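## Task

A small yellow sponge sits on a shelf, hidden behind cartons. Get it onto the desk, and make sure each carton ends up resting on a shelf. The robot must not topple or finish leaning, or the task fails. Anything that stays in place only because the robot is holding it does not count.

## Robot and tools

ROBOT. A Hello Robot Stretch 3 with a single arm. It has a two-wheeled base (0.33 m long, 0.34 m wide) that turns about a point midway between the wheels, 0.05 m behind its front edge. It cannot drive sideways. A lift rides up and down a mast, and the arm telescopes out to the robot's RIGHT. To move the gripper forward or back, drive the base. The wrist has yaw, pitch and roll, and there is a gripper. head_camera and nav_camera both sit on the head, which pans and tilts. wrist_camera rides on the gripper. Loose objects may occasionally get a brief shove from outside.

FRAMES. The base frame has its origin on the floor between the drive wheels, with x forward, y left and z up. hand_pose is reported in this frame, at the point where the closed fingertips meet. The odometry frame is the base frame as it was when the scene started. Heading is positive to the left, from -3.142 to 3.142.

execute_actions(actions). This takes a list of actions that run in order. An empty list only returns the current state and pictures.
- An action is {"robot": ..., "steps": n, "until": ...}. steps is 1 to 450 control steps at 30 per second (default 1). {"steps": n} by itself just waits.
- "robot" can hold "base", "joints", "contact_limits", or several of these, and they start together.
- "robot" can instead be a queue: a list of up to 8 commands, each may include {"pause_s": s} with s at most 15, run one after another.
- {"robot": {"stop": true}} brakes everything and clears the queue.
- Motions keep running across later actions and while you think.

Base command. The base takes a single key per command, and it is a relative move from where the base is when that command begins:
- {"translate_m": d}: straight-line distance in metres, forward positive, |d| at most 1.
- {"rotate_rad": d}: turn in place in radians, counter-clockwise (left) positive, |d| at most 3.2.

Joint command. "joints" takes absolute targets by name. Joints you leave out keep their previous target.
- lift_m: 0 to 1.1, arm height.
- arm_m: 0 to 0.52, extension.
- wrist_yaw_rad: -1.345 to 4.42. 0 is along the arm, positive swings toward the front, 3.0 is folded over the base.
- wrist_pitch_rad: -1.57 to 0.451. 0 is level, negative tips the fingertips down.
- wrist_roll_rad: -2.911 to 2.911. At 0 the fingers sit side by side.
- gripper_m: -0.089 to 0.179. Higher is wider. The actual gap is 0.007 m less when nearly shut and 0.025 m less when fully open.
- head_pan_rad: -3.953 to 1.73. 0 is forward, positive is left, -1.57 faces along the arm.
- head_tilt_rad: -1.53 to 0.419. Negative looks down.

Contact limits. "contact_limits": {"arm_m": e} gives a motor_effort percentage, 1 to 100, at which the arm halts. Lower values stop it sooner. A limit above the default makes tipping more likely.

until. This cuts an action short once every listed condition holds.
- To wait for all motion to finish: {"robot": {"status": "ended"}}.
- For fields: a status word or ["!=", "moving"], or a number with [op, value] where op is =, !=, <, <=, >, >=. Readings are compared at 3 decimals; translate_m and rotate_rad at 4.
- {"any": {"status": "ended"}} fires as soon as the first motion ends.
- Do not wait for a reading with "=".
- If anything in the call is invalid, the whole call is rejected and nothing runs.

A new command takes effect at once. It overrides the goals it names and throws away the rest of any older queue. A queue moves to its next command only after the previous one ends "done" (or "off_target" for the base or gripper). Any other ending drops the rest, and a "dropped:" line is printed.

zoom_image(camera, region). camera is head_camera, nav_camera or wrist_camera. region is [x0, y0, x1, y1] in pixels of that camera's latest image, with the origin at the top-left, at most 504x504. Image sizes: head 896x504, nav 672x504, wrist 644x364.

finished_scene(scene). Pass the scene number. This cannot be undone, and the task must hold by itself afterwards. Make sure all motion has ended first, because a final stop brakes whatever is still moving.

RESULTS. Each result also returns one image per camera, taken at the end of the call.
- base_status: in brackets, the distance travelled according to the wheels, and the goal.
- joint_goals, joint_status: each joint's status is one of moving, done, off_target, contact_stop, time_out, stopped, not_commanded, torque_fault.
- measured_speeds.
- refusals, queue and queue_left.
- on_its_own: appears when the robot has changed a goal by itself, a joint is slack or switched off, there is an unusual resting effort, or the base is tilted.
- motor_effort: in %, with the peak in brackets. It has fixed offsets and noise.
- base_odometry, turned_by_wheels and turned_by_imu. Wheel-based values count slip as movement.
- base_tilt: in degrees, forward and right positive, with a fixed bias of up to about 4 degrees.
- lidar_m: 12 sectors of 30 degrees, the first straight ahead, going counter-clockwise, in a plane 0.17 m up, range 0.15 to 12 m, blind to clear objects.
- wrist_depth_mm and head_depth_mm: 7x7 median depth grids. Camera calibrations (K, distortion, T_world_to_cam) are also given.

CAUTIONS.
- The base runs fast (0.30 m/s, 1.9 rad/s) only when the arm is stowed: lift_m under 0.30, arm_m under 0.03 and wrist_yaw_rad over 2.54. Otherwise it runs at 0.10 m/s and 0.63 rad/s.
- Only fold or unfold the wrist with lift_m between 0.32 and 0.95, wrist_pitch_rad -0.4 and roll near 0. Once folded, the lift may go down to 0.25.
- With yaw below -0.4, keep pitch at -0.5 or lower.
- Folded and retracted, the robot sweeps a 0.28 m radius when turning. An unfolded wrist reaches beyond that.
- Gripping: send gripper_m smaller than the object's width. To release, go at least 0.02 above the value where the fingers made contact. Neither the reading nor "done" confirms that you are holding anything. Squeezing too hard triggers a stall guard that lets heavy items slip, so resend a different value to regrip.
- After a contact_stop, the joint goes slack until you command it again. A slack lift can sag or keep pressing.
- The wrist and base have no contact stop. Sustained strain switches a wrist servo off for 10 s (torque_fault), during which its commands are refused.
- Pushing against something solid with the gripper above about 0.45 m, pushing a second time after a contact stop, driving while the gripper is hooked on something, or snagging furniture (especially when reversing) can tip the robot. If it tips, reverse the last move in small steps, free the gripper, and lower lift_m to about 0.2 if it stays tilted.
- Avoid drops, slams, hard hits and knocking items over.

Each tool is called after "Call:" as name(argument=value, ...), one argument or row to a line, values as JSON.

## Session

Call:
execute_actions(
  actions=[],
)

Scene clock: 0.00 s.
robot.base_odometry: x=+0.000 y=+0.000 heading=+0.000 (m, m, rad; robot's odometry frame)
robot.turned_by_wheels: +0.000 (rad since the last result)
robot.turned_by_imu: +0.000 (rad since the last result)
robot.base_tilt: forward=-2.1 right=-0.8 (deg)
robot.lidar_m: 2.09 2.21 2.15 1.75 1.74 1.91 2.06 1.80 2.46 2.05 2.04 2.23
robot.head_depth_mm: 2033 2821 2936 2964 2990 2790 2036 / 2012 2952 3005 3023 3041 3004 2060 / 1811 2802 2857 2882 2899 2866 2057 / 1809 2693 2712 2744 2766 2770 2050 / 1989 2545 2594 2621 2609 2631 2072 / 1996 2446 2478 2501 2468 2484 2073 / 1987 2365 2367 2385 2376 2409 2078
robot.base_status: not_commanded
robot.joint_positions: lift_m=+0.316 arm_m=-0.002 wrist_yaw_rad=+2.861 wrist_pitch_rad=-0.628 wrist_roll_rad=+0.005 gripper_m=+0.037 head_pan_rad=+0.012 head_tilt_rad=+0.007
robot.joint_goals: lift_m=+0.316 arm_m=-0.002 wrist_yaw_rad=+2.861 wrist_pitch_rad=-0.628 wrist_roll_rad=+0.005 gripper_m=+0.037 head_pan_rad=+0.012 head_tilt_rad=+0.007
robot.joint_status: lift_m=not_commanded arm_m=not_commanded wrist_yaw_rad=not_commanded wrist_pitch_rad=not_commanded wrist_roll_rad=not_commanded gripper_m=not_commanded head_pan_rad=not_commanded head_tilt_rad=not_commanded
robot.measured_speeds: translate_m=+0.000 rotate_rad=+0.000 lift_m=+0.000 arm_m=+0.000 wrist_yaw_rad=+0.000 wrist_pitch_rad=+0.000 wrist_roll_rad=+0.000 head_pan_rad=+0.000 head_tilt_rad=+0.000
robot: refusals=0 queue=idle queue_left=0
robot.motor_effort: left_wheel=+0 right_wheel=-1 lift_m=+22 arm_m=+0 wrist_yaw_rad=+0 wrist_pitch_rad=+7 wrist_roll_rad=+1 gripper_m=+1 head_pan_rad=+1 head_tilt_rad=+3 (%)
robot.hand_pose: x=+0.0323 y=+0.0430 z=+0.2850 quat_wxyz=(+0.311, +0.698, +0.122, +0.634) (m; robot's base frame)
robot.wrist_depth_mm: - - - - - - - / - 843 893 891 941 974 - / - 708 730 748 767 771 800 / 570 601 609 615 636 651 668 / 509 - 538 554 556 554 566 / - - - 464 480 486 497 / - - - 416 416 433 445
pictures: head_camera (sideways: a quarter turn clockwise sets it upright), nav_camera (sideways: a quarter turn counterclockwise sets it upright), wrist_camera
Images, in order (width x height): head_camera 896x504, nav_camera 672x504, wrist_camera 644x364.

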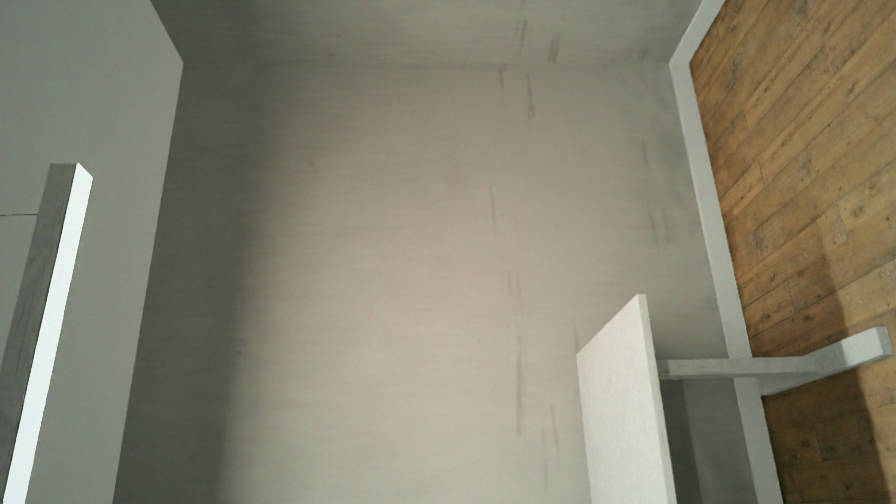

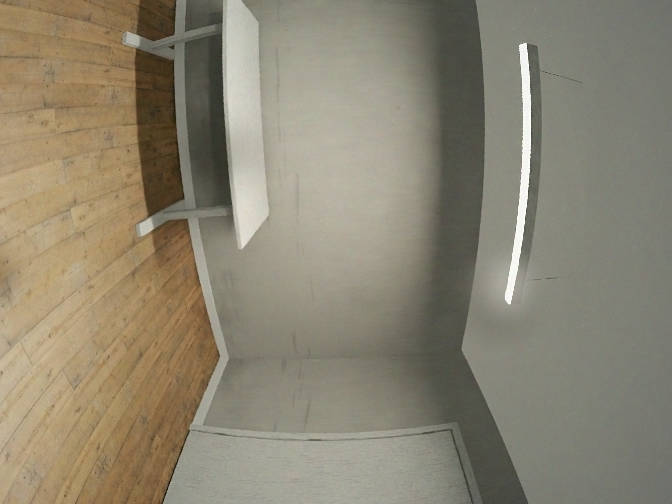

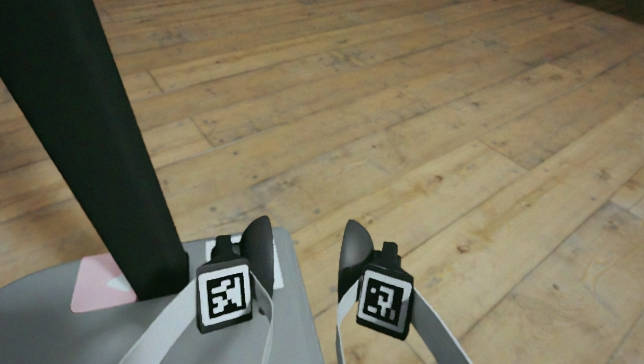

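Call:
execute_actions(
  actions=[
    {"robot":{"joints":{"head_pan_rad":-2.6,"head_tilt_rad":-0.3}},"steps":200,"until":{"robot":{"status":"ended"}}},
  ],
)

Scene clock: 4.37 s.
robot.base_odometry: x=+0.000 y=+0.000 heading=+0.000 (m, m, rad; robot's odometry frame)
robot.turned_by_wheels: +0.000 (rad since the last result)
robot.turned_by_imu: +0.001 (rad since the last result)
robot.base_tilt: forward=-2.1 right=-0.9 (deg)
robot.lidar_m: 2.08 2.21 2.15 1.75 1.74 1.91 2.06 1.80 2.45 2.05 2.04 2.22
robot.head_depth_mm: 1894 2018 1816 2233 2378 1845 1444 / 1905 2028 2138 2248 2237 1843 1450 / 1954 2095 2237 2410 2508 1850 1450 / 1989 2121 2279 2438 2507 1852 1445 / 2023 2145 2314 2512 2500 1851 1452 / 1996 2080 2134 2195 2256 1843 1453 / 1798 2168 1940 2484 2385 1836 1458
robot.base_status: not_commanded
robot.joint_positions: lift_m=+0.316 arm_m=-0.002 wrist_yaw_rad=+2.861 wrist_pitch_rad=-0.628 wrist_roll_rad=+0.005 gripper_m=+0.037 head_pan_rad=-2.593 head_tilt_rad=-0.296
robot.joint_goals: lift_m=+0.316 arm_m=-0.002 wrist_yaw_rad=+2.861 wrist_pitch_rad=-0.628 wrist_roll_rad=+0.005 gripper_m=+0.037 head_pan_rad=-2.600 head_tilt_rad=-0.300
robot.joint_status: lift_m=not_commanded arm_m=not_commanded wrist_yaw_rad=not_commanded wrist_pitch_rad=not_commanded wrist_roll_rad=not_commanded gripper_m=not_commanded head_pan_rad=done head_tilt_rad=done
robot.measured_speeds: translate_m=+0.000 rotate_rad=+0.000 lift_m=+0.000 arm_m=+0.000 wrist_yaw_rad=+0.000 wrist_pitch_rad=+0.000 wrist_roll_rad=+0.000 head_pan_rad=+0.000 head_tilt_rad=+0.000
robot: refusals=0 queue=done queue_left=0
robot.motor_effort: left_wheel=+0(0) right_wheel=-1(0) lift_m=+22(22) arm_m=+0(0) wrist_yaw_rad=+0(0) wrist_pitch_rad=+7(8) wrist_roll_rad=+0(1) gripper_m=+0(1) head_pan_rad=-3(42) head_tilt_rad=-2(20) (%)
robot.hand_pose: x=+0.0323 y=+0.0430 z=+0.2850 quat_wxyz=(+0.311, +0.698, +0.122, +0.634) (m; robot's base frame)
robot.wrist_depth_mm: - - - - - - - / - 864 879 894 928 992 - / - 704 712 733 751 770 810 / 571 601 606 621 637 648 680 / 508 - 538 549 553 561 565 / - - - 470 488 487 499 / - - - 420 417 431 437
pictures: head_camera (sideways: a quarter turn clockwise sets it upright), nav_camera (sideways: a quarter turn counterclockwise sets it upright), wrist_camera
camera_calibration (this result's frames):
head_camera: T_world_to_cam=[[0.285939, 0.149694, -0.946483, 1.25422], [0.482318, -0.875967, 0.0071706, -0.0103097], [-0.828015, -0.458556, -0.322673, 0.387347], [0, 0, 0, 1]] pos_world=[-0.0329295, -0.0191596, 1.31216]
nav_camera: T_world_to_cam=[[-0.289512, -0.139156, 0.947005, -1.19061], [-0.486591, 0.873391, -0.0204186, 0.0834962], [-0.824265, -0.466715, -0.320569, 0.380118], [0, 0, 0, 1]] pos_world=[0.00925075, -0.061198, 1.25107]
wrist_camera: T_world_to_cam=[[0.959008, -0.27743, 0.0577565, -0.0430791], [-0.152316, -0.676519, -0.720501, 0.274521], [0.238962, 0.682169, -0.691044, 0.32365], [0, 0, 0, 1]] pos_world=[0.00578733, -0.0470169, 0.423937]
Images, in order (width x height): head_camera 896x504, nav_camera 672x504, wrist_camera 644x364.

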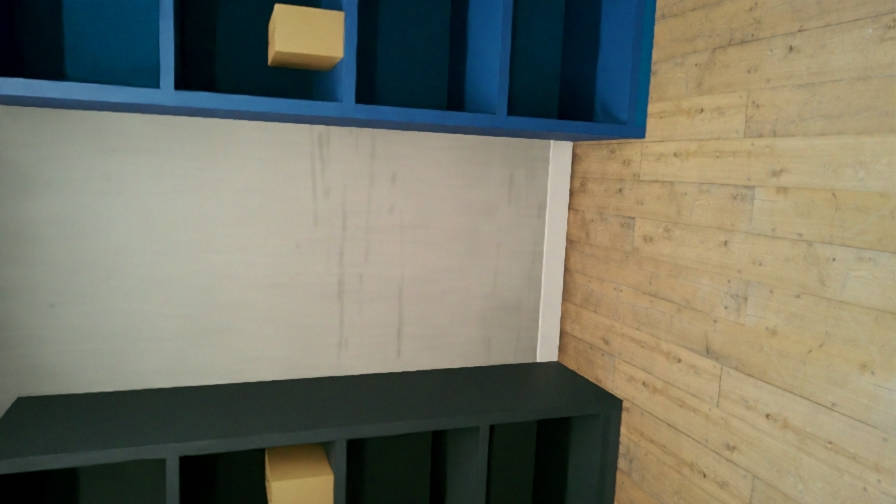

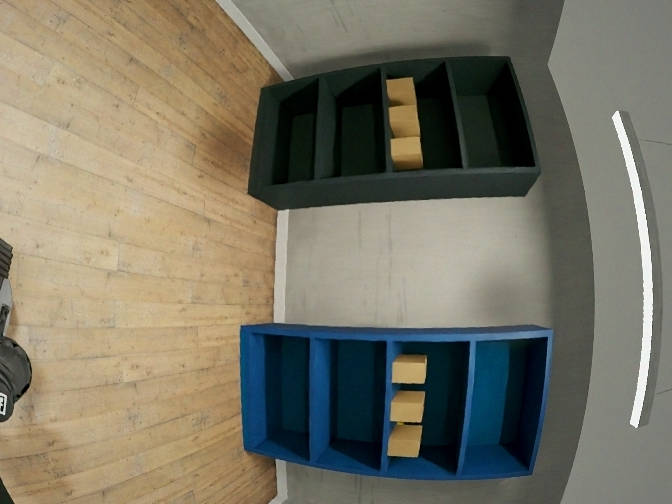

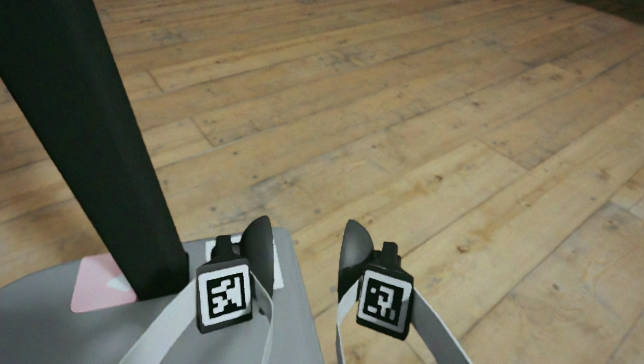

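Call:
execute_actions(
  actions=[
    {"robot":[{"joints":{"lift_m":0.28,"wrist_pitch_rad":-0.4,"wrist_yaw_rad":3}},{"base":{"rotate_rad":3.02}},{"base":{"translate_m":0.67}},{"base":{"translate_m":0.67}},{"base":{"rotate_rad":2.03},"joints":{"head_pan_rad":-1.57,"head_tilt_rad":-0.35}}],"steps":450,"until":{"robot":{"status":"ended"}}},
  ],
)

Scene clock: 25.53 s.
robot.base_odometry: x=-1.330 y=+0.163 heading=-1.233 (m, m, rad; robot's odometry frame)
robot.turned_by_wheels: +5.050 (rad since the last result)
robot.turned_by_imu: +5.022 (rad since the last result)
robot.base_tilt: forward=-2.1 right=-0.8 (deg)
robot.lidar_m: 2.35 2.75 3.42 3.29 1.62 1.18 1.13 1.16 0.72 1.06 0.76 1.50
robot.head_depth_mm: 619 934 852 651 922 956 896 / 620 957 687 632 1193 1026 899 / 621 952 995 738 1205 1027 898 / 620 944 1001 725 1199 1026 869 / 620 940 688 616 1198 1027 873 / 619 931 986 723 1190 1024 871 / 617 925 970 724 1176 1025 870
robot.base_status: done (rotate_rad +2.0299 of +2.0300)
robot.joint_positions: lift_m=+0.280 arm_m=-0.002 wrist_yaw_rad=+2.998 wrist_pitch_rad=-0.419 wrist_roll_rad=+0.005 gripper_m=+0.037 head_pan_rad=-1.577 head_tilt_rad=-0.346
robot.joint_goals: lift_m=+0.280 arm_m=-0.002 wrist_yaw_rad=+3.000 wrist_pitch_rad=-0.400 wrist_roll_rad=+0.005 gripper_m=+0.037 head_pan_rad=-1.570 head_tilt_rad=-0.350
robot.joint_status: lift_m=done arm_m=not_commanded wrist_yaw_rad=done wrist_pitch_rad=done wrist_roll_rad=not_commanded gripper_m=not_commanded head_pan_rad=done head_tilt_rad=done
robot.measured_speeds: translate_m=+0.000 rotate_rad=+0.000 lift_m=+0.000 arm_m=+0.000 wrist_yaw_rad=+0.000 wrist_pitch_rad=+0.000 wrist_roll_rad=+0.000 head_pan_rad=+0.000 head_tilt_rad=+0.000
robot: refusals=0 queue=done queue_left=0
robot.motor_effort: left_wheel=-2(11) right_wheel=+1(10) lift_m=+19(24) arm_m=+0(1) wrist_yaw_rad=+2(2) wrist_pitch_rad=+11(12) wrist_roll_rad=+1(1) gripper_m=+0(0) head_pan_rad=+3(41) head_tilt_rad=-2(7) (%)
robot.hand_pose: x=+0.0109 y=+0.0794 z=+0.2927 quat_wxyz=(+0.197, +0.702, +0.097, +0.678) (m; robot's base frame)
robot.wrist_depth_mm: - - - - - - - / - - - - - - - / 938 - - - - - - / 721 - 760 781 830 838 867 / 597 597 653 631 639 672 688 / 499 508 - 530 541 547 559 / 453 - - 455 450 470 477
pictures: head_camera (sideways: a quarter turn clockwise sets it upright), nav_camera (sideways: a quarter turn counterclockwise sets it upright), wrist_camera
camera_calibration (this result's frames):
head_camera: T_world_to_cam=[[0.0236604, 0.3687, -0.929247, 1.23332], [0.998648, -0.0517542, 0.00489284, -0.0104935], [-0.0462885, -0.928107, -0.369425, 0.443422], [0, 0, 0, 1]] pos_world=[0.00182379, -0.0437247, 1.30992]
nav_camera: T_world_to_cam=[[-0.0345001, -0.366215, 0.929891, -1.16982], [-0.998705, 0.0474326, -0.0183731, 0.0839559], [-0.0373786, -0.929321, -0.367377, 0.436234], [0, 0, 0, 1]] pos_world=[0.059794, -0.0269869, 1.24961]
wrist_camera: T_world_to_cam=[[0.986225, -0.15553, 0.0563125, -0.0224352], [-0.0347939, -0.527883, -0.848604, 0.325803], [0.16171, 0.834955, -0.526023, 0.249726], [0, 0, 0, 1]] pos_world=[-0.00692103, -0.0400132, 0.409103]
Images, in order (width x height): head_camera 896x504, nav_camera 672x504, wrist_camera 644x364.

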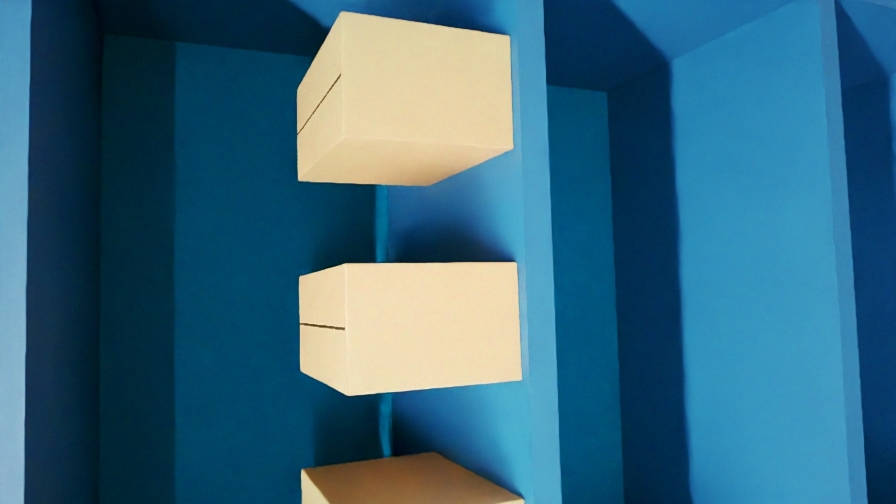

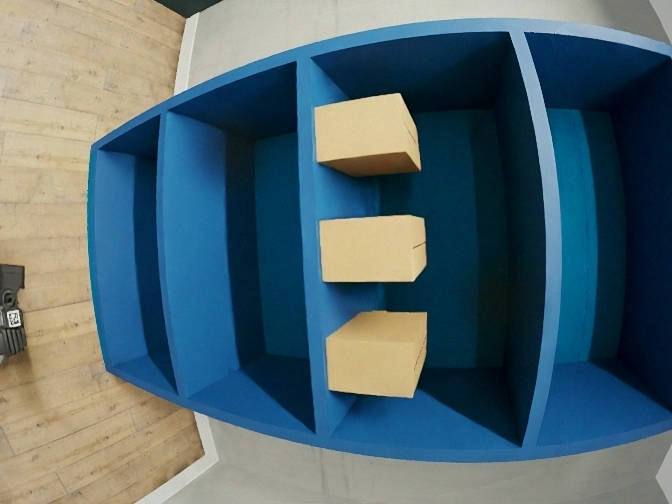

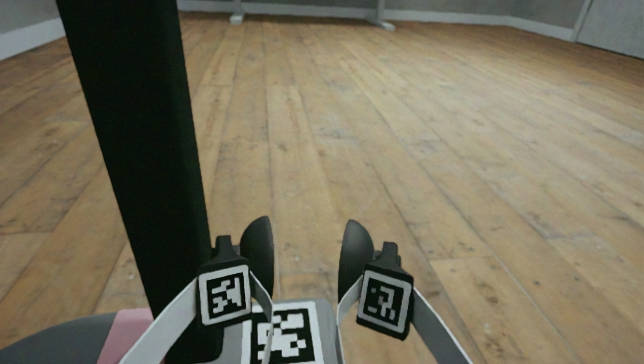

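Call:
execute_actions(
  actions=[
    {"robot":[{"base":{"translate_m":-0.175},"joints":{"lift_m":0.9}},{"joints":{"wrist_yaw_rad":0,"gripper_m":0.179}},{"joints":{"lift_m":0.97,"wrist_pitch_rad":0,"arm_m":0.08}}],"steps":450,"until":{"robot":{"status":"ended"}}},
  ],
)

Scene clock: 39.10 s.
robot.base_odometry: x=-1.388 y=+0.328 heading=-1.233 (m, m, rad; robot's odometry frame)
robot.turned_by_wheels: +0.000 (rad since the last result)
robot.turned_by_imu: +0.003 (rad since the last result)
robot.base_tilt: forward=-2.2 right=-0.9 (deg)
robot.lidar_m: 2.52 2.92 3.47 3.27 1.37 0.99 0.95 0.98 0.64 0.78 0.91 0.87
robot.head_depth_mm: 501 537 581 1115 - - - / 602 704 717 723 - - - / 621 942 1006 770 - - 1175 / 622 946 686 619 - - 1208 / 619 941 983 682 1193 1022 871 / 620 932 994 771 1191 1029 869 / 616 927 689 614 1182 1025 869
robot.base_status: done (translate_m -0.1750 of -0.1750)
robot.joint_positions: lift_m=+0.970 arm_m=+0.080 wrist_yaw_rad=+0.002 wrist_pitch_rad=-0.021 wrist_roll_rad=+0.005 gripper_m=+0.179 head_pan_rad=-1.577 head_tilt_rad=-0.346
robot.joint_goals: lift_m=+0.970 arm_m=+0.080 wrist_yaw_rad=+0.000 wrist_pitch_rad=+0.000 wrist_roll_rad=+0.005 gripper_m=+0.179 head_pan_rad=-1.570 head_tilt_rad=-0.350
robot.joint_status: lift_m=done arm_m=done wrist_yaw_rad=done wrist_pitch_rad=done wrist_roll_rad=not_commanded gripper_m=done head_pan_rad=done head_tilt_rad=done
robot.measured_speeds: translate_m=+0.000 rotate_rad=+0.000 lift_m=+0.000 arm_m=+0.000 wrist_yaw_rad=+0.000 wrist_pitch_rad=+0.000 wrist_roll_rad=+0.000 head_pan_rad=+0.000 head_tilt_rad=+0.000
robot: refusals=0 queue=done queue_left=0
robot.motor_effort: left_wheel=-2(12) right_wheel=+2(6) lift_m=+24(25) arm_m=+4(5) wrist_yaw_rad=-1(2) wrist_pitch_rad=+13(14) wrist_roll_rad=+1(1) gripper_m=+0(84) head_pan_rad=+3(3) head_tilt_rad=-2(2) (%)
robot.hand_pose: x=-0.0209 y=-0.4802 z=+1.0790 quat_wxyz=(+0.706, +0.009, -0.708, -0.007) (m; robot's base frame)
robot.wrist_depth_mm: 682 689 699 708 666 336 265 / 276 699 687 712 646 336 272 / 281 347 732 285 512 332 752 / 288 353 669 293 549 328 785 / 294 356 429 299 472 336 799 / - 312 307 303 340 344 825 / 795 794 785 299 302 307 854
pictures: head_camera (sideways: a quarter turn clockwise sets it upright), nav_camera (sideways: a quarter turn counterclockwise sets it upright), wrist_camera
camera_calibration (this result's frames):
head_camera: T_world_to_cam=[[0.0236604, 0.3687, -0.929247, 1.23332], [0.998648, -0.0517542, 0.00489284, -0.0104935], [-0.0462885, -0.928107, -0.369426, 0.443422], [0, 0, 0, 1]] pos_world=[0.00182379, -0.0437247, 1.30992]
nav_camera: T_world_to_cam=[[-0.0345001, -0.366215, 0.929891, -1.16982], [-0.998705, 0.0474326, -0.0183731, 0.0839559], [-0.0373786, -0.929321, -0.367377, 0.436234], [0, 0, 0, 1]] pos_world=[0.059794, -0.0269869, 1.24961]
wrist_camera: T_world_to_cam=[[-0.998409, 0.0310968, 0.0470342, -0.0642628], [-0.0415697, 0.15762, -0.986625, 1.17461], [-0.0380944, -0.98701, -0.156076, -0.142569], [0, 0, 0, 1]] pos_world=[-0.0207633, -0.323861, 1.13967]
Images, in order (width x height): head_camera 896x504, nav_camera 672x504, wrist_camera 644x364.

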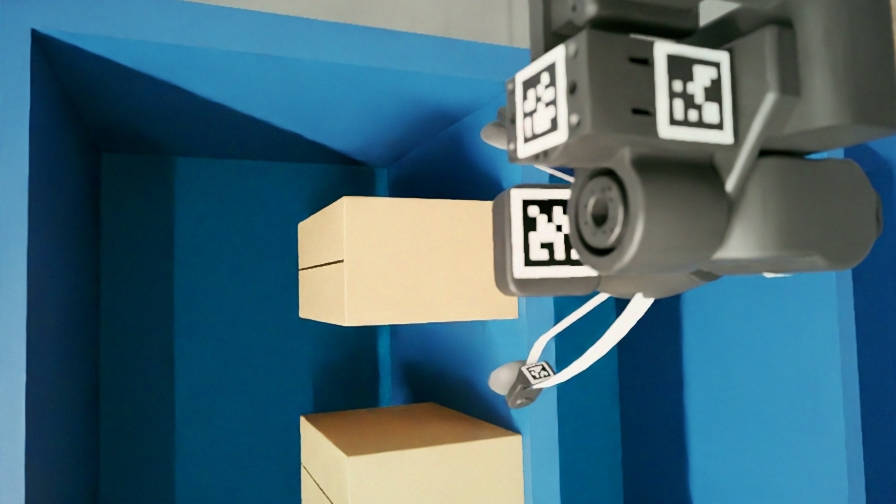

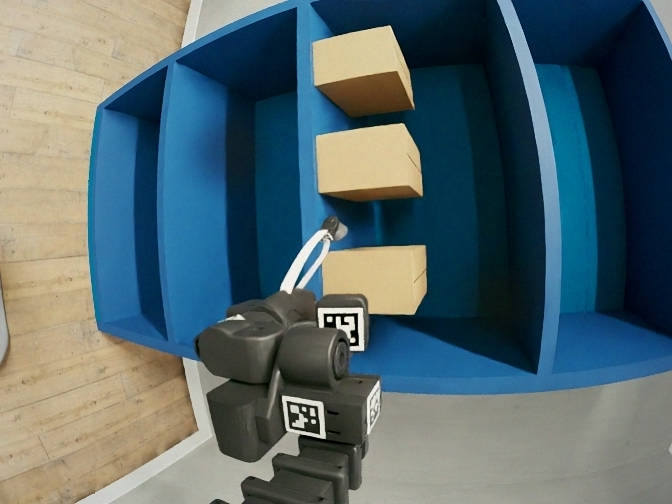

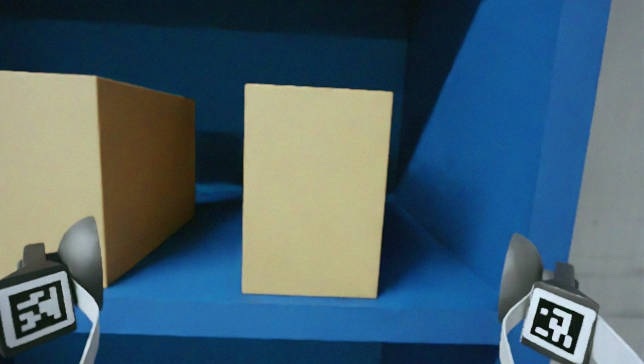

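Call:
execute_actions(
  actions=[
    {"robot":[{"joints":{"arm_m":0.28}},{"joints":{"gripper_m":0.09}},{"joints":{"lift_m":0.99}},{"joints":{"arm_m":0.0}},{"joints":{"lift_m":0.56}},{"joints":{"arm_m":0.3}},{"joints":{"lift_m":0.51}}],"steps":450,"until":{"robot":{"status":"ended"}}},
    {"steps":300,"until":{"robot":{"status":"ended"}}},
  ],
)

Scene clock: 59.17 s.
robot.base_odometry: x=-1.388 y=+0.328 heading=-1.233 (m, m, rad; robot's odometry frame)
robot.turned_by_wheels: +0.000 (rad since the last result)
robot.turned_by_imu: +0.004 (rad since the last result)
robot.base_tilt: forward=-2.1 right=-0.8 (deg)
robot.lidar_m: 2.52 2.93 3.47 3.27 1.37 0.99 0.95 0.98 0.64 0.78 0.91 0.88
robot.head_depth_mm: 501 537 582 1117 1249 1401 1394 / 602 704 717 723 697 783 866 / 624 941 1014 821 1104 1004 871 / 625 946 1013 824 1198 1028 - / 625 941 1012 823 1198 1026 870 / 623 934 989 769 1189 1025 871 / 621 925 686 615 1182 1023 868
robot.base_status: done (translate_m -0.1750 of -0.1750)
robot.joint_positions: lift_m=+0.510 arm_m=+0.300 wrist_yaw_rad=+0.000 wrist_pitch_rad=-0.022 wrist_roll_rad=+0.005 gripper_m=+0.093 head_pan_rad=-1.577 head_tilt_rad=-0.346
robot.joint_goals: lift_m=+0.510 arm_m=+0.300 wrist_yaw_rad=+0.000 wrist_pitch_rad=+0.000 wrist_roll_rad=+0.005 gripper_m=+0.093 head_pan_rad=-1.570 head_tilt_rad=-0.350
robot.joint_status: lift_m=done arm_m=done wrist_yaw_rad=done wrist_pitch_rad=done wrist_roll_rad=not_commanded gripper_m=done head_pan_rad=done head_tilt_rad=done
robot.measured_speeds: translate_m=+0.000 rotate_rad=+0.000 lift_m=+0.000 arm_m=+0.000 wrist_yaw_rad=+0.000 wrist_pitch_rad=+0.000 wrist_roll_rad=+0.000 head_pan_rad=+0.000 head_tilt_rad=+0.000
robot: refusals=0 queue=done queue_left=0
robot.motor_effort: left_wheel=-2(3) right_wheel=+0(3) lift_m=+19(26) arm_m=+4(6) wrist_yaw_rad=+0(1) wrist_pitch_rad=+13(25) wrist_roll_rad=+1(1) gripper_m=+0(94) head_pan_rad=+2(4) head_tilt_rad=-1(1) (%)
robot.hand_pose: x=-0.0215 y=-0.7002 z=+0.6192 quat_wxyz=(+0.706, +0.008, -0.709, -0.008) (m; robot's base frame)
robot.wrist_depth_mm: 479 477 481 478 493 337 223 / 486 486 489 492 499 328 222 / 489 489 503 509 508 327 221 / 507 512 513 518 518 321 218 / 423 445 466 482 477 318 217 / 297 322 314 324 329 296 215 / 236 222 238 244 238 255 213
pictures: head_camera (sideways: a quarter turn clockwise sets it upright), nav_camera (sideways: a quarter turn counterclockwise sets it upright), wrist_camera
camera_calibration (this result's frames):
head_camera: T_world_to_cam=[[0.023663, 0.369189, -0.929053, 1.23307], [0.998648, -0.051756, 0.00486872, -0.0104621], [-0.0462866, -0.927912, -0.369914, 0.444058], [0, 0, 0, 1]] pos_world=[0.0018238, -0.043729, 1.3099]
nav_camera: T_world_to_cam=[[-0.0345027, -0.366704, 0.929698, -1.16957], [-0.998705, 0.0474414, -0.0183513, 0.0839274], [-0.0373767, -0.929127, -0.367866, 0.436871], [0, 0, 0, 1]] pos_world=[0.0597942, -0.0269593, 1.2496]
wrist_camera: T_world_to_cam=[[-0.998341, 0.0335228, 0.0468147, -0.0345843], [-0.040945, 0.158323, -0.986538, 0.756029], [-0.0404833, -0.986818, -0.156687, -0.431026], [0, 0, 0, 1]] pos_world=[-0.0210207, -0.543881, 0.679934]
Images, in order (width x height): head_camera 896x504, nav_camera 672x504, wrist_camera 644x364.

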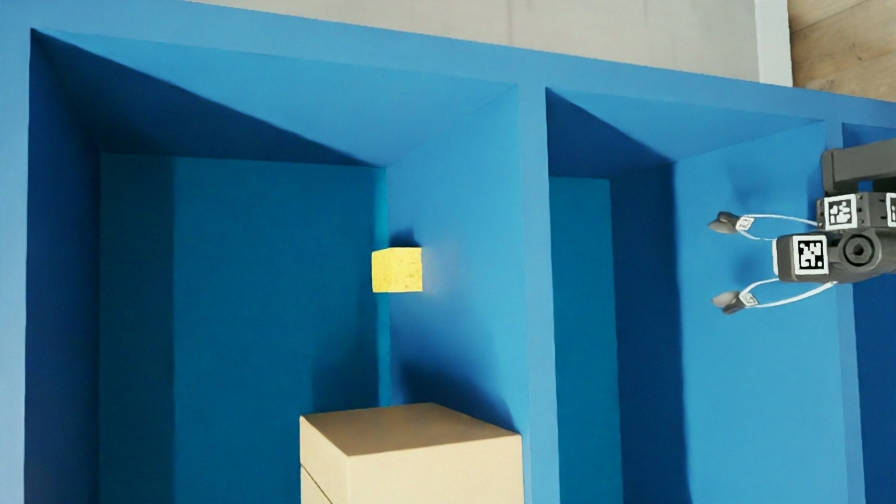

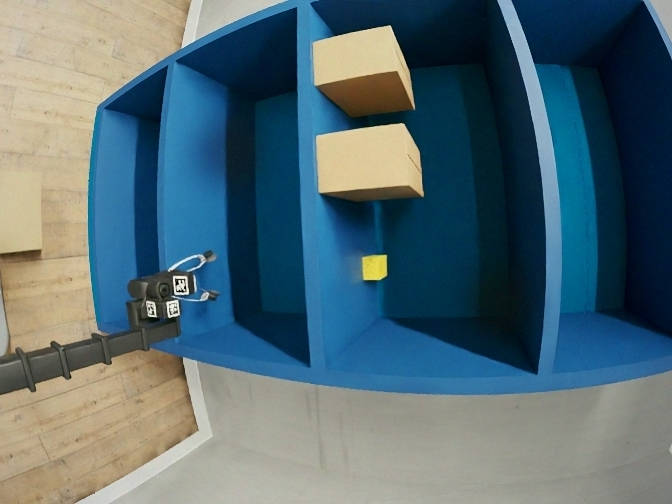

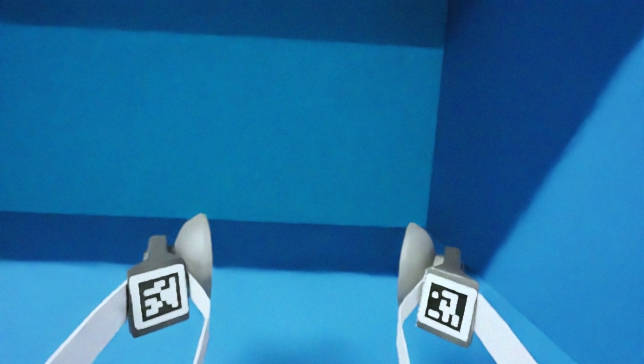

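Dropped.

Call:
execute_actions(
  actions=[
    {"robot":{"joints":{"arm_m":0,"head_tilt_rad":-1.25,"lift_m":0.6}},"steps":200,"until":{"robot":{"status":"ended"}}},
  ],
)

Scene clock: 64.13 s.
robot.base_odometry: x=-1.388 y=+0.328 heading=-1.233 (m, m, rad; robot's odometry frame)
robot.turned_by_wheels: +0.000 (rad since the last result)
robot.turned_by_imu: +0.001 (rad since the last result)
robot.base_tilt: forward=-2.1 right=-0.9 (deg)
robot.lidar_m: 2.53 2.94 3.47 3.27 1.37 0.99 0.95 0.98 0.64 0.78 0.91 0.87
robot.head_depth_mm: 1238 1512 1442 1347 1274 1225 - / 719 1428 1434 1362 - - - / 937 900 1341 1362 - - - / 942 895 1350 - - - 1134 / 939 889 1344 1334 1238 1193 1129 / 934 886 1340 1332 1226 1188 1123 / 931 884 1337 1327 1240 1184 1119
robot.base_status: done (translate_m -0.1750 of -0.1750)
robot.joint_positions: lift_m=+0.600 arm_m=+0.000 wrist_yaw_rad=+0.000 wrist_pitch_rad=-0.021 wrist_roll_rad=+0.005 gripper_m=+0.093 head_pan_rad=-1.577 head_tilt_rad=-1.235
robot.joint_goals: lift_m=+0.600 arm_m=+0.000 wrist_yaw_rad=+0.000 wrist_pitch_rad=+0.000 wrist_roll_rad=+0.005 gripper_m=+0.093 head_pan_rad=-1.570 head_tilt_rad=-1.250
robot.joint_status: lift_m=done arm_m=done wrist_yaw_rad=done wrist_pitch_rad=done wrist_roll_rad=not_commanded gripper_m=done head_pan_rad=done head_tilt_rad=done
robot.measured_speeds: translate_m=+0.000 rotate_rad=+0.000 lift_m=+0.000 arm_m=+0.000 wrist_yaw_rad=+0.000 wrist_pitch_rad=+0.000 wrist_roll_rad=+0.000 head_pan_rad=+0.000 head_tilt_rad=+0.000
robot: refusals=0 queue=done queue_left=0
robot.motor_effort: left_wheel=-2(2) right_wheel=+1(0) lift_m=+25(27) arm_m=-4(3) wrist_yaw_rad=+1(1) wrist_pitch_rad=+13(13) wrist_roll_rad=+0(1) gripper_m=+0(0) head_pan_rad=+2(3) head_tilt_rad=-7(42) (%)
robot.hand_pose: x=-0.0215 y=-0.4011 z=+0.7091 quat_wxyz=(+0.706, +0.008, -0.709, -0.008) (m; robot's base frame)
robot.wrist_depth_mm: 755 722 703 655 578 363 833 / 781 769 781 807 650 360 807 / 805 798 810 807 650 385 842 / 796 815 839 818 624 380 866 / 698 762 759 795 674 405 904 / 487 522 518 531 541 915 909 / 388 384 389 401 399 941 940
pictures: head_camera (sideways: a quarter turn clockwise sets it upright), nav_camera (sideways: a quarter turn counterclockwise sets it upright), wrist_camera
camera_calibration (this result's frames):
head_camera: T_world_to_cam=[[0.0269702, 0.953737, -0.29943, 0.412588], [0.998733, -0.0384371, -0.0324713, 0.0381328], [-0.0424783, -0.298175, -0.953566, 1.20307], [0, 0, 0, 1]] pos_world=[0.00189207, -0.0333101, 1.27198]
nav_camera: T_world_to_cam=[[-0.0378184, -0.952648, 0.301715, -0.351225], [-0.99872, 0.0461776, 0.0206188, 0.0331943], [-0.0335749, -0.300549, -0.953175, 1.19804], [0, 0, 0, 1]] pos_world=[0.060093, 0.0239426, 1.24723]
wrist_camera: T_world_to_cam=[[-0.998341, 0.0335538, 0.0467923, -0.0487895], [-0.0409452, 0.15766, -0.986644, 0.797123], [-0.0404829, -0.986923, -0.156025, -0.122285], [0, 0, 0, 1]] pos_world=[-0.0210207, -0.244723, 0.76968]
Images, in order (width x height): head_camera 896x504, nav_camera 672x504, wrist_camera 644x364.

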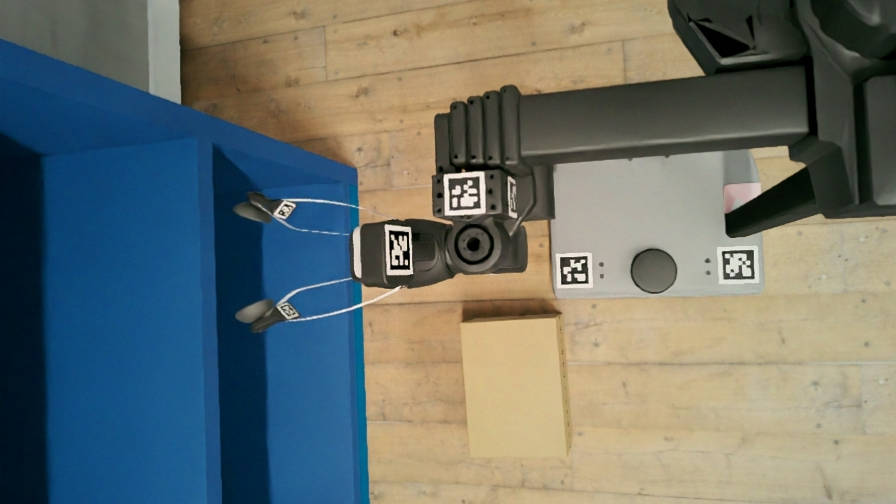

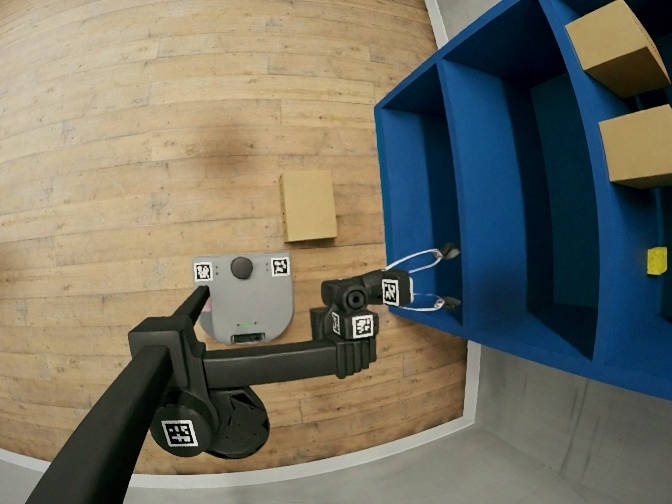

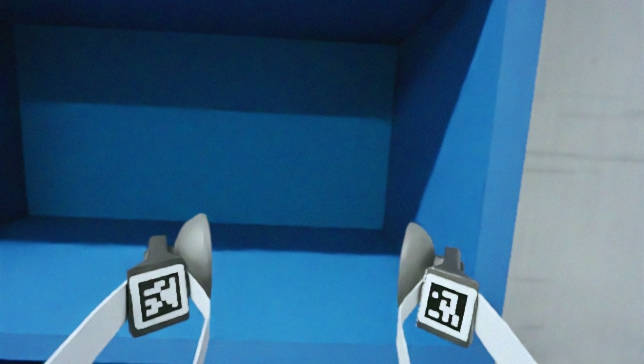

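Call:
execute_actions(
  actions=[
    {"robot":[{"base":{"translate_m":-0.3}},{"base":{"rotate_rad":0.6}},{"base":{"translate_m":0.55}},{"base":{"rotate_rad":-0.6}},{"base":{"translate_m":0.08},"joints":{"lift_m":0.04,"wrist_pitch_rad":-0.2,"head_tilt_rad":-1.0}},{"joints":{"arm_m":0.4}}],"steps":450,"until":{"robot":{"status":"ended"}}},
    {"steps":450,"until":{"robot":{"status":"ended"}}},
  ],
)

Scene clock: 94.20 s.
robot.base_odometry: x=-1.018 y=+0.210 heading=-1.233 (m, m, rad; robot's odometry frame)
robot.turned_by_wheels: +0.000 (rad since the last result)
robot.turned_by_imu: +0.003 (rad since the last result)
robot.base_tilt: forward=-2.1 right=-0.8 (deg)
robot.lidar_m: 2.59 2.67 3.11 2.96 1.71 1.23 1.19 1.23 1.02 1.37 1.00 1.61
robot.head_depth_mm: 1079 1135 1674 1503 1343 1217 1106 / 1278 1162 1538 1499 1343 1217 - / 1271 1157 1592 1494 1320 1239 - / 1270 1154 1582 1489 1286 - - / 1260 1149 1581 1486 1292 1207 1099 / 1253 1145 1576 1487 1327 1205 1097 / 1250 1137 1490 1483 1325 1196 1096
robot.base_status: done (translate_m +0.0800 of +0.0800)
robot.joint_positions: lift_m=+0.082 arm_m=+0.000 wrist_yaw_rad=-0.002 wrist_pitch_rad=-0.213 wrist_roll_rad=+0.005 gripper_m=+0.093 head_pan_rad=-1.577 head_tilt_rad=-1.000
robot.joint_goals: lift_m=+0.082 arm_m=+0.000 wrist_yaw_rad=+0.000 wrist_pitch_rad=-0.200 wrist_roll_rad=+0.005 gripper_m=+0.093 head_pan_rad=-1.570 head_tilt_rad=-1.000
robot.joint_status: lift_m=contact_stop arm_m=done wrist_yaw_rad=done wrist_pitch_rad=done wrist_roll_rad=not_commanded gripper_m=done head_pan_rad=done head_tilt_rad=done
robot.measured_speeds: translate_m=+0.000 rotate_rad=+0.000 lift_m=+0.000 arm_m=+0.000 wrist_yaw_rad=+0.000 wrist_pitch_rad=+0.000 wrist_roll_rad=+0.000 head_pan_rad=+0.000 head_tilt_rad=+0.000
robot: refusals=0 queue=dropped queue_left=0
robot.on_its_own: lift_m is slack since a contact_stop, until your next command for it (your +0.040 is given up)
robot.motor_effort: left_wheel=+2(8) right_wheel=-3(6) lift_m=+22(41) arm_m=-1(4) wrist_yaw_rad=+1(2) wrist_pitch_rad=+8(11) wrist_roll_rad=+1(1) gripper_m=+0(1) head_pan_rad=+3(3) head_tilt_rad=+0(20) (%)
robot.hand_pose: x=-0.0219 y=-0.3904 z=+0.1430 quat_wxyz=(+0.702, +0.075, -0.705, -0.076) (m; robot's base frame)
robot.wrist_depth_mm: - 818 - - - 777 - / - 859 - - - 748 - / 850 679 739 791 862 744 - / 608 623 316 328 346 704 802 / 447 426 254 256 260 492 538 / 352 370 266 270 272 395 403 / 297 280 277 285 291 316 325
pictures: head_camera (sideways: a quarter turn clockwise sets it upright), nav_camera (sideways: a quarter turn counterclockwise sets it upright), wrist_camera
ARM HIT: the arm struck its own base hard.
dropped: robot: command 4 of its queue: lift_m: contact_stop
camera_calibration (this result's frames):
head_camera: T_world_to_cam=[[0.026386, 0.85812, -0.51277, 0.69046], [0.998697, -0.0450476, -0.0239964, 0.0271084], [-0.0436909, -0.511469, -0.858191, 1.07918], [0, 0, 0, 1]] pos_world=[0.00185889, -0.039309, 1.28084]
nav_camera: T_world_to_cam=[[-0.0372314, -0.856529, 0.514754, -0.628707], [-0.998701, 0.0498239, 0.0106703, 0.0461411], [-0.0347865, -0.513688, -0.857272, 1.07347], [0, 0, 0, 1]] pos_world=[0.0600157, 0.0106223, 1.24339]
wrist_camera: T_world_to_cam=[[-0.9983, 0.0257031, 0.0523053, -0.0269312], [-0.0403229, 0.343367, -0.938335, 0.302547], [-0.0420781, -0.93885, -0.341747, -0.15477], [0, 0, 0, 1]] pos_world=[-0.0211983, -0.248498, 0.232407]
Images, in order (width x height): head_camera 896x504, nav_camera 672x504, wrist_camera 644x364.

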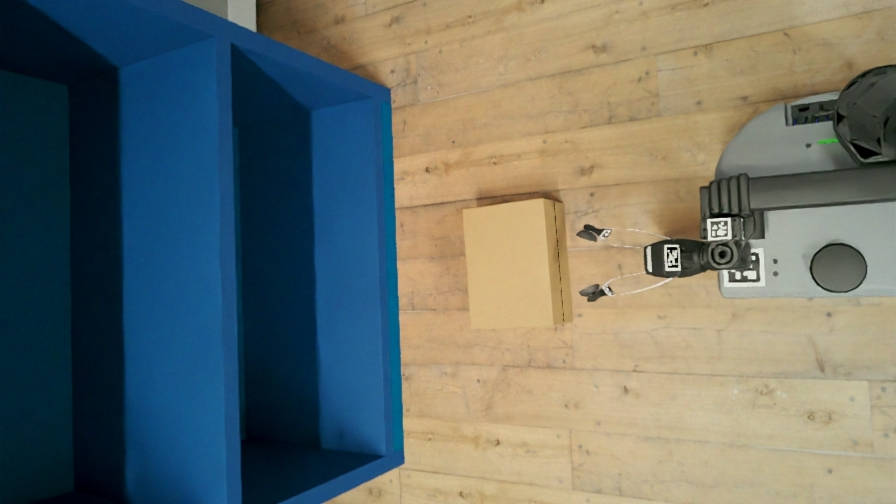

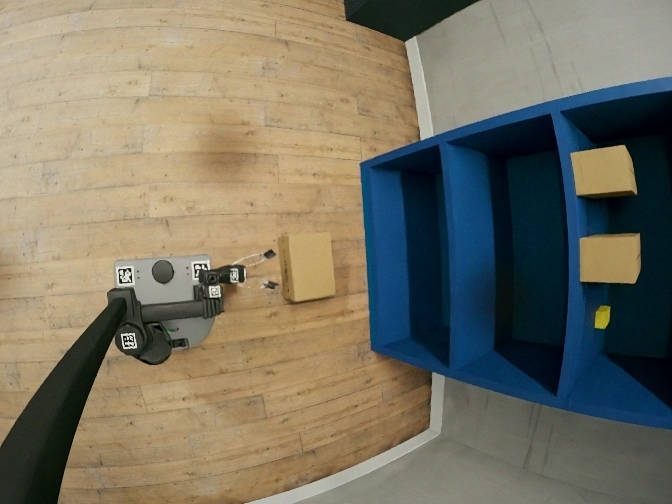

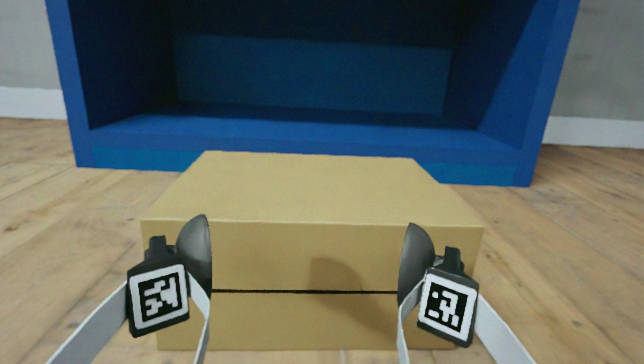

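Call:
execute_actions(
  actions=[
    {"robot":[{"joints":{"lift_m":0.1,"wrist_pitch_rad":-0.45}},{"joints":{"arm_m":0.33}},{"joints":{"arm_m":0.44,"lift_m":0.19}}],"steps":450,"until":{"robot":{"status":"ended"}}},
  ],
)

Scene clock: 97.23 s.
robot.base_odometry: x=-1.018 y=+0.210 heading=-1.233 (m, m, rad; robot's odometry frame)
robot.turned_by_wheels: +0.000 (rad since the last result)
robot.turned_by_imu: +0.001 (rad since the last result)
robot.base_tilt: forward=-2.1 right=-0.9 (deg)
robot.lidar_m: 2.59 2.68 3.11 2.96 1.71 1.24 1.19 1.23 1.02 1.37 1.00 1.61
robot.head_depth_mm: 1077 1134 1669 1503 1346 1215 1109 / 1281 1162 1538 1500 1343 1214 - / 1275 1156 1592 1499 1324 1241 - / 1269 1154 1591 1494 1276 1243 - / 1257 1146 1580 1489 1296 1208 1099 / 1261 1145 1577 1484 1331 1202 1097 / 1246 1141 1489 1473 1323 1196 1090
robot.base_status: done (translate_m +0.0800 of +0.0800)
robot.joint_positions: lift_m=+0.100 arm_m=+0.002 wrist_yaw_rad=-0.004 wrist_pitch_rad=-0.364 wrist_roll_rad=+0.005 gripper_m=+0.093 head_pan_rad=-1.577 head_tilt_rad=-1.000
robot.joint_goals: lift_m=+0.100 arm_m=+0.000 wrist_yaw_rad=+0.000 wrist_pitch_rad=-0.450 wrist_roll_rad=+0.005 gripper_m=+0.093 head_pan_rad=-1.570 head_tilt_rad=-1.000
robot.joint_status: lift_m=done arm_m=done wrist_yaw_rad=done wrist_pitch_rad=off_target wrist_roll_rad=not_commanded gripper_m=done head_pan_rad=done head_tilt_rad=done
robot.measured_speeds: translate_m=+0.000 rotate_rad=+0.000 lift_m=+0.000 arm_m=+0.000 wrist_yaw_rad=+0.000 wrist_pitch_rad=+0.000 wrist_roll_rad=+0.000 head_pan_rad=+0.000 head_tilt_rad=+0.000
robot: refusals=0 queue=dropped queue_left=0
robot.on_its_own: arm_m is at rest, and its effort (-16) is outside its rest range (-14 to +14); wrist_pitch_rad is at rest, and its effort (-52) is outside its rest range (-20 to +32)
robot.motor_effort: left_wheel=+2(2) right_wheel=-3(3) lift_m=+24(41) arm_m=-16(17) wrist_yaw_rad=+3(4) wrist_pitch_rad=-52(58) wrist_roll_rad=+1(0) gripper_m=+0(0) head_pan_rad=+2(3) head_tilt_rad=+1(1) (%)
robot.hand_pose: x=-0.0225 y=-0.3775 z=+0.1249 quat_wxyz=(+0.694, +0.126, -0.697, -0.130) (m; robot's base frame)
robot.wrist_depth_mm: 643 840 - - - 769 - / 810 676 724 763 855 714 - / 627 637 323 336 358 692 836 / 457 421 252 257 265 536 563 / 363 357 269 275 277 412 422 / 301 316 293 300 303 339 343 / 263 255 269 272 270 284 286
pictures: head_camera (sideways: a quarter turn clockwise sets it upright), nav_camera (sideways: a quarter turn counterclockwise sets it upright), wrist_camera
ARM HIT: the arm struck its own base hard.
dropped: robot: command 0 of its queue: wrist_pitch_rad: off_target
camera_calibration (this result's frames):
head_camera: T_world_to_cam=[[0.0263857, 0.85808, -0.512838, 0.690549], [0.998697, -0.0450494, -0.0239933, 0.0271043], [-0.0436912, -0.511537, -0.85815, 1.07913], [0, 0, 0, 1]] pos_world=[0.00185889, -0.0393107, 1.28085]
nav_camera: T_world_to_cam=[[-0.037231, -0.856489, 0.514821, -0.628795], [-0.998701, 0.0498246, 0.0106668, 0.0461457], [-0.0347868, -0.513756, -0.857231, 1.07341], [0, 0, 0, 1]] pos_world=[0.0600157, 0.0106176, 1.24339]
wrist_camera: T_world_to_cam=[[-0.998268, 0.0202005, 0.0552603, -0.029331], [-0.0387964, 0.480105, -0.876353, 0.325007], [-0.0442335, -0.876979, -0.478489, -0.108513], [0, 0, 0, 1]] pos_world=[-0.021471, -0.250608, 0.23452]
Images, in order (width x height): head_camera 896x504, nav_camera 672x504, wrist_camera 644x364.

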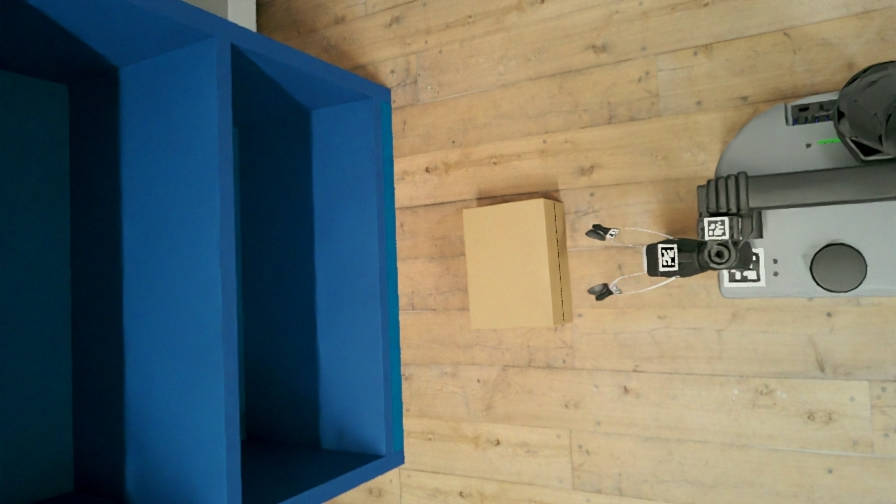

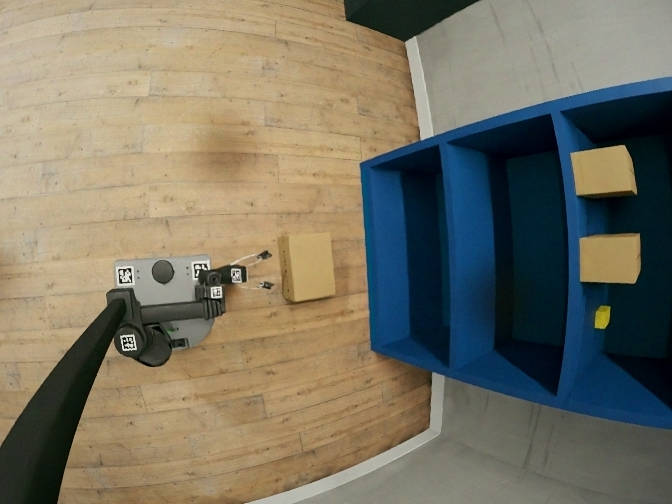

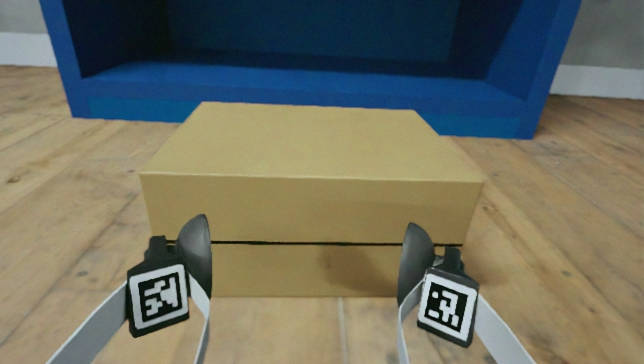

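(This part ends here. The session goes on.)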